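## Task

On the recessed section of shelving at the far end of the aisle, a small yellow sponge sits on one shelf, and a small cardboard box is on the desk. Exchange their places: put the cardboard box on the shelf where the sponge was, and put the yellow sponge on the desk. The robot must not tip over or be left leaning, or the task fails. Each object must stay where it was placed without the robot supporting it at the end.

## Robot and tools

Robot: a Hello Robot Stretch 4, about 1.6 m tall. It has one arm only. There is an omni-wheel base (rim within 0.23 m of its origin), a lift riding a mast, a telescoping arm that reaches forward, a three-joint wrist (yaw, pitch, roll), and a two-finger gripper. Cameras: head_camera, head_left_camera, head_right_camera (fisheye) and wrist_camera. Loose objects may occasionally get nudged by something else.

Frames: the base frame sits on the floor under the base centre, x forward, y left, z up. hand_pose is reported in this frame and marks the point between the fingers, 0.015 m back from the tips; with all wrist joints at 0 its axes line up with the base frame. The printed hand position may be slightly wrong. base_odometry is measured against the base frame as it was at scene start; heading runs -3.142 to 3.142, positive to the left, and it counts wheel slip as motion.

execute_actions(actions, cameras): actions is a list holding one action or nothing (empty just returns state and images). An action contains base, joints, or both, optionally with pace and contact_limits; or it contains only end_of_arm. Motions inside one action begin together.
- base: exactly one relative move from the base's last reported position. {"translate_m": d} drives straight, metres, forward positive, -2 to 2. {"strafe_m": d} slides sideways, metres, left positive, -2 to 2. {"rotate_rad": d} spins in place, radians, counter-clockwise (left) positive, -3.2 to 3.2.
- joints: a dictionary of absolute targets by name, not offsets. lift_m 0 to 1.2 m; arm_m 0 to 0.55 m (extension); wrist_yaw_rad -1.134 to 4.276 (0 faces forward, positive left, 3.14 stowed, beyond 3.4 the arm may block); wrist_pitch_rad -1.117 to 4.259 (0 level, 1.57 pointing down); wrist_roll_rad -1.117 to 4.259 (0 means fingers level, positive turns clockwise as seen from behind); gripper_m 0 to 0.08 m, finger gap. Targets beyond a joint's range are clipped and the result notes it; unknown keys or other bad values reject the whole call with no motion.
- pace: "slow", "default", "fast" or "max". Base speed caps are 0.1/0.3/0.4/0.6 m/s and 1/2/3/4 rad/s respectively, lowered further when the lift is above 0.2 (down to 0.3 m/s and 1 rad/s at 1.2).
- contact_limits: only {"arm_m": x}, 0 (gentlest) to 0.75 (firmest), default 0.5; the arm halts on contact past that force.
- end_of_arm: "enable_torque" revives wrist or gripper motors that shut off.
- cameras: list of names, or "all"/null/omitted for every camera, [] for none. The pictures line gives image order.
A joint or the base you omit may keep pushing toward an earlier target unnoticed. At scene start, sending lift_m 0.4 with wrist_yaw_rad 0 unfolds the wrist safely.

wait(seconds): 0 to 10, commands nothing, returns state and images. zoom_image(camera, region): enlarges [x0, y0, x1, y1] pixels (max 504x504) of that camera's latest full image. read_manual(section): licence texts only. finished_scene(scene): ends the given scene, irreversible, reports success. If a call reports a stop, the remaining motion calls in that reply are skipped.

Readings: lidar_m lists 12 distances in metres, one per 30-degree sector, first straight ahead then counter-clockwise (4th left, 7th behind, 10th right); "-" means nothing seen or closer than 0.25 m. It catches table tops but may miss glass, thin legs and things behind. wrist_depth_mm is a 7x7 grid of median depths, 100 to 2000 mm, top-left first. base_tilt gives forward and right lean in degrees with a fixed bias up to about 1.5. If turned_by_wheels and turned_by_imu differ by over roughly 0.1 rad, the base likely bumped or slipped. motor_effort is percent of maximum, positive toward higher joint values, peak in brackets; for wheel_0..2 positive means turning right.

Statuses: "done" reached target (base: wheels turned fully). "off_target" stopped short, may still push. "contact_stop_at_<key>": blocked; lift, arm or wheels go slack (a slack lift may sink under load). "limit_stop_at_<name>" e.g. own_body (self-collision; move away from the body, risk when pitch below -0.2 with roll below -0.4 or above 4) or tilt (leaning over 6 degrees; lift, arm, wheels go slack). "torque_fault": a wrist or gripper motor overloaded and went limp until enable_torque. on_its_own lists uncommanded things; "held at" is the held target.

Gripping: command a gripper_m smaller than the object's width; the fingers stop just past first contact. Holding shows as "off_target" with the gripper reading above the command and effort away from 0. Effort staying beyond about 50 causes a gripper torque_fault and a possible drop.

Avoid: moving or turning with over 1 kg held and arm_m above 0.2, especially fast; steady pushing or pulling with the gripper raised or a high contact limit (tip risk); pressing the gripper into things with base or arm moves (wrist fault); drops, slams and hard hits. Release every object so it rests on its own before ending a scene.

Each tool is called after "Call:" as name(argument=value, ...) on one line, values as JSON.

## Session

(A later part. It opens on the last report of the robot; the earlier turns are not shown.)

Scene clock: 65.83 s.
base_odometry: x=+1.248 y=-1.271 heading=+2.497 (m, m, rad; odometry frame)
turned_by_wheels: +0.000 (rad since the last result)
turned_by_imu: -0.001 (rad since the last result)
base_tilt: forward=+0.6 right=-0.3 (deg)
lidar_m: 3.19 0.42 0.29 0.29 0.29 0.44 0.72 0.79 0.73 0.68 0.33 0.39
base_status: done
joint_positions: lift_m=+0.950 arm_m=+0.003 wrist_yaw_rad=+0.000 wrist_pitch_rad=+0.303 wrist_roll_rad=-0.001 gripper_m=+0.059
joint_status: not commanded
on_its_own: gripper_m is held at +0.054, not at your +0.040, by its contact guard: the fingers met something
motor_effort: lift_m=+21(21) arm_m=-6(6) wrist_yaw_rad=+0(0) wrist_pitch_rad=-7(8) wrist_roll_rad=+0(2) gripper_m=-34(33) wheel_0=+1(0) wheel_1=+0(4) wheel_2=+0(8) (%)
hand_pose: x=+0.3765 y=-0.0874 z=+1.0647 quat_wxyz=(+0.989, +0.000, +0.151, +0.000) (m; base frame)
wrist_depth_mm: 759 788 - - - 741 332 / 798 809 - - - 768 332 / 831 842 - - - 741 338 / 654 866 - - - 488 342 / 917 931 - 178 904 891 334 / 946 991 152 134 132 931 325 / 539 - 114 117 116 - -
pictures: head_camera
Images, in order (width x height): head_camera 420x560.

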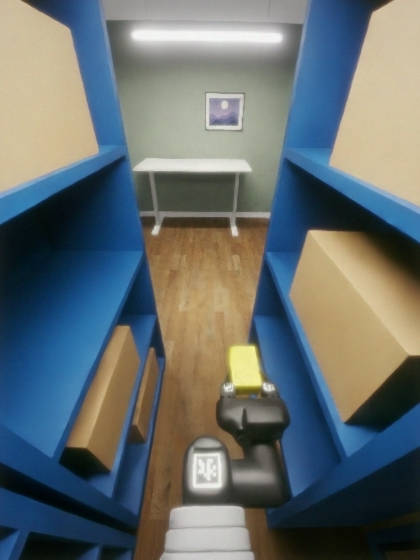

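Centred.

Call:
execute_actions(actions=[{"base":{"translate_m":2}}], cameras=[])

Call:
execute_actions(actions=[{"base":{"translate_m":0.78},"joints":{"arm_m":0.3}}], cameras=[])

Call:
execute_actions(actions=[{"joints":{"lift_m":0.863},"pace":"slow"}], cameras=["head_camera"])

Scene clock: 74.10 s.
base_odometry: x=-0.350 y=-0.069 heading=+2.497 (m, m, rad; odometry frame)
turned_by_wheels: +0.000 (rad since the last result)
turned_by_imu: -0.001 (rad since the last result)
base_tilt: forward=+0.8 right=-0.3 (deg)
lidar_m: 1.16 1.20 1.90 1.79 1.94 0.93 1.21 0.92 1.95 1.85 1.94 1.21
base_status: done
joint_positions: lift_m=+0.950 arm_m=+0.003 wrist_yaw_rad=+0.000 wrist_pitch_rad=+0.303 wrist_roll_rad=-0.001 gripper_m=+0.059
joint_status: not commanded
on_its_own: gripper_m is held at +0.054, not at your +0.040, by its contact guard: the fingers met something
motor_effort: lift_m=+21(21) arm_m=-6(6) wrist_yaw_rad=+0(0) wrist_pitch_rad=-9(8) wrist_roll_rad=+0(1) gripper_m=-33(34) wheel_0=-1(4) wheel_1=-1(5) wheel_2=+1(8) (%)
hand_pose: x=+0.3765 y=-0.0874 z=+1.0647 quat_wxyz=(+0.989, +0.000, +0.151, +0.000) (m; base frame)
wrist_depth_mm: 1618 1618 1618 1537 1576 1537 1576 / 1661 1708 1661 1661 1618 1661 1661 / 1756 1661 1464 1366 1281 1708 1708 / 1863 1863 1863 1863 1863 1808 1756 / 1921 1921 1921 179 1464 1863 1863 / - 1921 152 134 132 1863 1808 / 1661 - 115 117 116 - -
pictures: none
No camera images: the call's "cameras" was empty. Leave "cameras" out to get every camera's image.

Scene clock: 78.20 s.
base_odometry: x=-0.974 y=+0.400 heading=+2.496 (m, m, rad; odometry frame)
turned_by_wheels: +0.000 (rad since the last result)
turned_by_imu: -0.001 (rad since the last result)
base_tilt: forward=+0.7 right=-0.2 (deg)
lidar_m: 0.37 0.39 0.58 1.77 1.90 1.74 1.68 1.73 1.94 1.84 0.57 0.40
base_status: done
joint_positions: lift_m=+0.950 arm_m=+0.299 wrist_yaw_rad=+0.000 wrist_pitch_rad=+0.303 wrist_roll_rad=-0.001 gripper_m=+0.059
joint_status: all done
on_its_own: gripper_m is held at +0.054, not at your +0.040, by its contact guard: the fingers met something
motor_effort: lift_m=+21(21) arm_m=+6(7) wrist_yaw_rad=+0(1) wrist_pitch_rad=-9(8) wrist_roll_rad=-1(1) gripper_m=-34(33) wheel_0=-1(2) wheel_1=-1(3) wheel_2=+1(8) (%)
hand_pose: x=+0.6728 y=-0.0874 z=+1.0647 quat_wxyz=(+0.989, +0.000, +0.151, +0.000) (m; base frame)
wrist_depth_mm: 621 627 621 609 609 609 603 / 647 640 640 640 627 627 627 / 683 683 676 668 668 661 654 / 707 699 691 691 683 640 621 / 504 500 484 179 424 445 430 / 368 366 151 134 132 340 327 / 303 - 115 117 115 - -
pictures: none
No camera images: the call's "cameras" was empty. Leave "cameras" out to get every camera's image.

Scene clock: 79.80 s.
base_odometry: x=-0.974 y=+0.400 heading=+2.496 (m, m, rad; odometry frame)
turned_by_wheels: +0.000 (rad since the last result)
turned_by_imu: +0.000 (rad since the last result)
base_tilt: forward=+0.7 right=-0.2 (deg)
lidar_m: 0.38 0.40 0.58 1.75 1.89 1.73 1.70 1.75 1.93 1.84 0.53 0.40
base_status: not commanded
joint_positions: lift_m=+0.863 arm_m=+0.299 wrist_yaw_rad=+0.000 wrist_pitch_rad=+0.303 wrist_roll_rad=-0.001 gripper_m=+0.059
joint_status: all done
on_its_own: gripper_m is held at +0.054, not at your +0.040, by its contact guard: the fingers met something
motor_effort: lift_m=+18(24) arm_m=+6(6) wrist_yaw_rad=-1(0) wrist_pitch_rad=-7(9) wrist_roll_rad=-1(1) gripper_m=-35(36) wheel_0=-1(1) wheel_1=-1(1) wheel_2=+0(1) (%)
hand_pose: x=+0.6728 y=-0.0874 z=+0.9780 quat_wxyz=(+0.989, +0.000, +0.151, +0.000) (m; base frame)
wrist_depth_mm: 627 615 615 609 609 603 603 / 654 647 647 634 634 634 627 / 668 676 668 661 661 647 640 / 469 445 430 410 394 379 370 / 297 291 286 179 251 262 258 / 218 216 151 135 132 199 196 / 179 - 115 117 116 - -
pictures: head_camera
Images, in order (width x height): head_camera 420x560.

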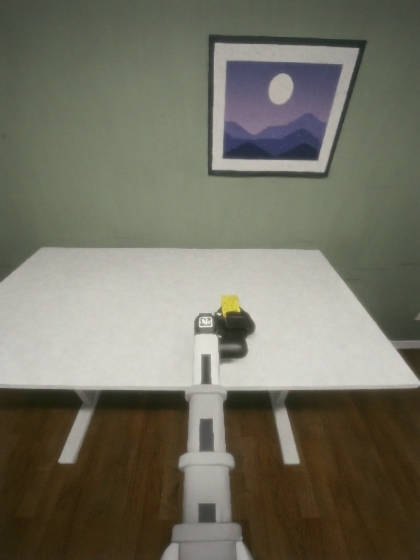

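Call:
execute_actions(actions=[{"joints":{"gripper_m":0.08}}], cameras=[])

Call:
execute_actions(actions=[{"joints":{"arm_m":0.15}}], cameras=[])

Call:
finished_scene(scene=2)

Scene clock: 80.83 s.
base_odometry: x=-0.974 y=+0.400 heading=+2.496 (m, m, rad; odometry frame)
turned_by_wheels: +0.000 (rad since the last result)
turned_by_imu: +0.000 (rad since the last result)
base_tilt: forward=+0.5 right=+0.0 (deg)
lidar_m: 0.39 0.40 0.57 1.79 1.87 1.72 1.69 1.73 1.94 1.87 0.60 0.40
base_status: not commanded
joint_positions: lift_m=+0.863 arm_m=+0.299 wrist_yaw_rad=+0.000 wrist_pitch_rad=+0.303 wrist_roll_rad=-0.001 gripper_m=+0.080
joint_status: all done
motor_effort: lift_m=+18(18) arm_m=+6(6) wrist_yaw_rad=+0(0) wrist_pitch_rad=-8(7) wrist_roll_rad=+0(0) gripper_m=+5(33) wheel_0=-1(1) wheel_1=-1(1) wheel_2=+1(1) (%)
hand_pose: x=+0.6728 y=-0.0874 z=+0.9780 quat_wxyz=(+0.989, +0.000, +0.151, +0.000) (m; base frame)
wrist_depth_mm: 621 621 615 603 609 603 597 / 647 640 640 640 634 627 615 / 676 676 668 668 647 647 640 / 469 445 430 410 397 379 368 / 298 293 285 179 251 262 257 / 218 216 151 135 136 196 203 / 179 - 118 117 116 - -
pictures: none
No camera images: the call's "cameras" was empty. Leave "cameras" out to get every camera's image.

Scene clock: 82.33 s.
base_odometry: x=-0.974 y=+0.400 heading=+2.496 (m, m, rad; odometry frame)
turned_by_wheels: +0.000 (rad since the last result)
turned_by_imu: +0.000 (rad since the last result)
base_tilt: forward=+0.7 right=+0.1 (deg)
lidar_m: 0.38 0.39 0.57 1.77 1.89 1.74 1.70 1.77 1.91 1.84 0.56 0.45
base_status: not commanded
joint_positions: lift_m=+0.863 arm_m=+0.151 wrist_yaw_rad=+0.000 wrist_pitch_rad=+0.303 wrist_roll_rad=-0.001 gripper_m=+0.080
joint_status: all done
motor_effort: lift_m=+17(18) arm_m=-6(5) wrist_yaw_rad=+1(0) wrist_pitch_rad=-7(8) wrist_roll_rad=+1(1) gripper_m=+4(4) wheel_0=-1(1) wheel_1=-1(1) wheel_2=+1(1) (%)
hand_pose: x=+0.5250 y=-0.0874 z=+0.9780 quat_wxyz=(+0.989, +0.000, +0.151, +0.000) (m; base frame)
wrist_depth_mm: 750 759 759 750 741 732 732 / 788 778 778 778 778 778 759 / 809 809 798 788 741 699 668 / 473 455 433 270 397 382 373 / 300 294 289 265 268 265 259 / 220 217 204 211 198 198 205 / 180 - 134 175 167 - -
pictures: none
No camera images: the call's "cameras" was empty. Leave "cameras" out to get every camera's image.

The scene is finished: the task was done.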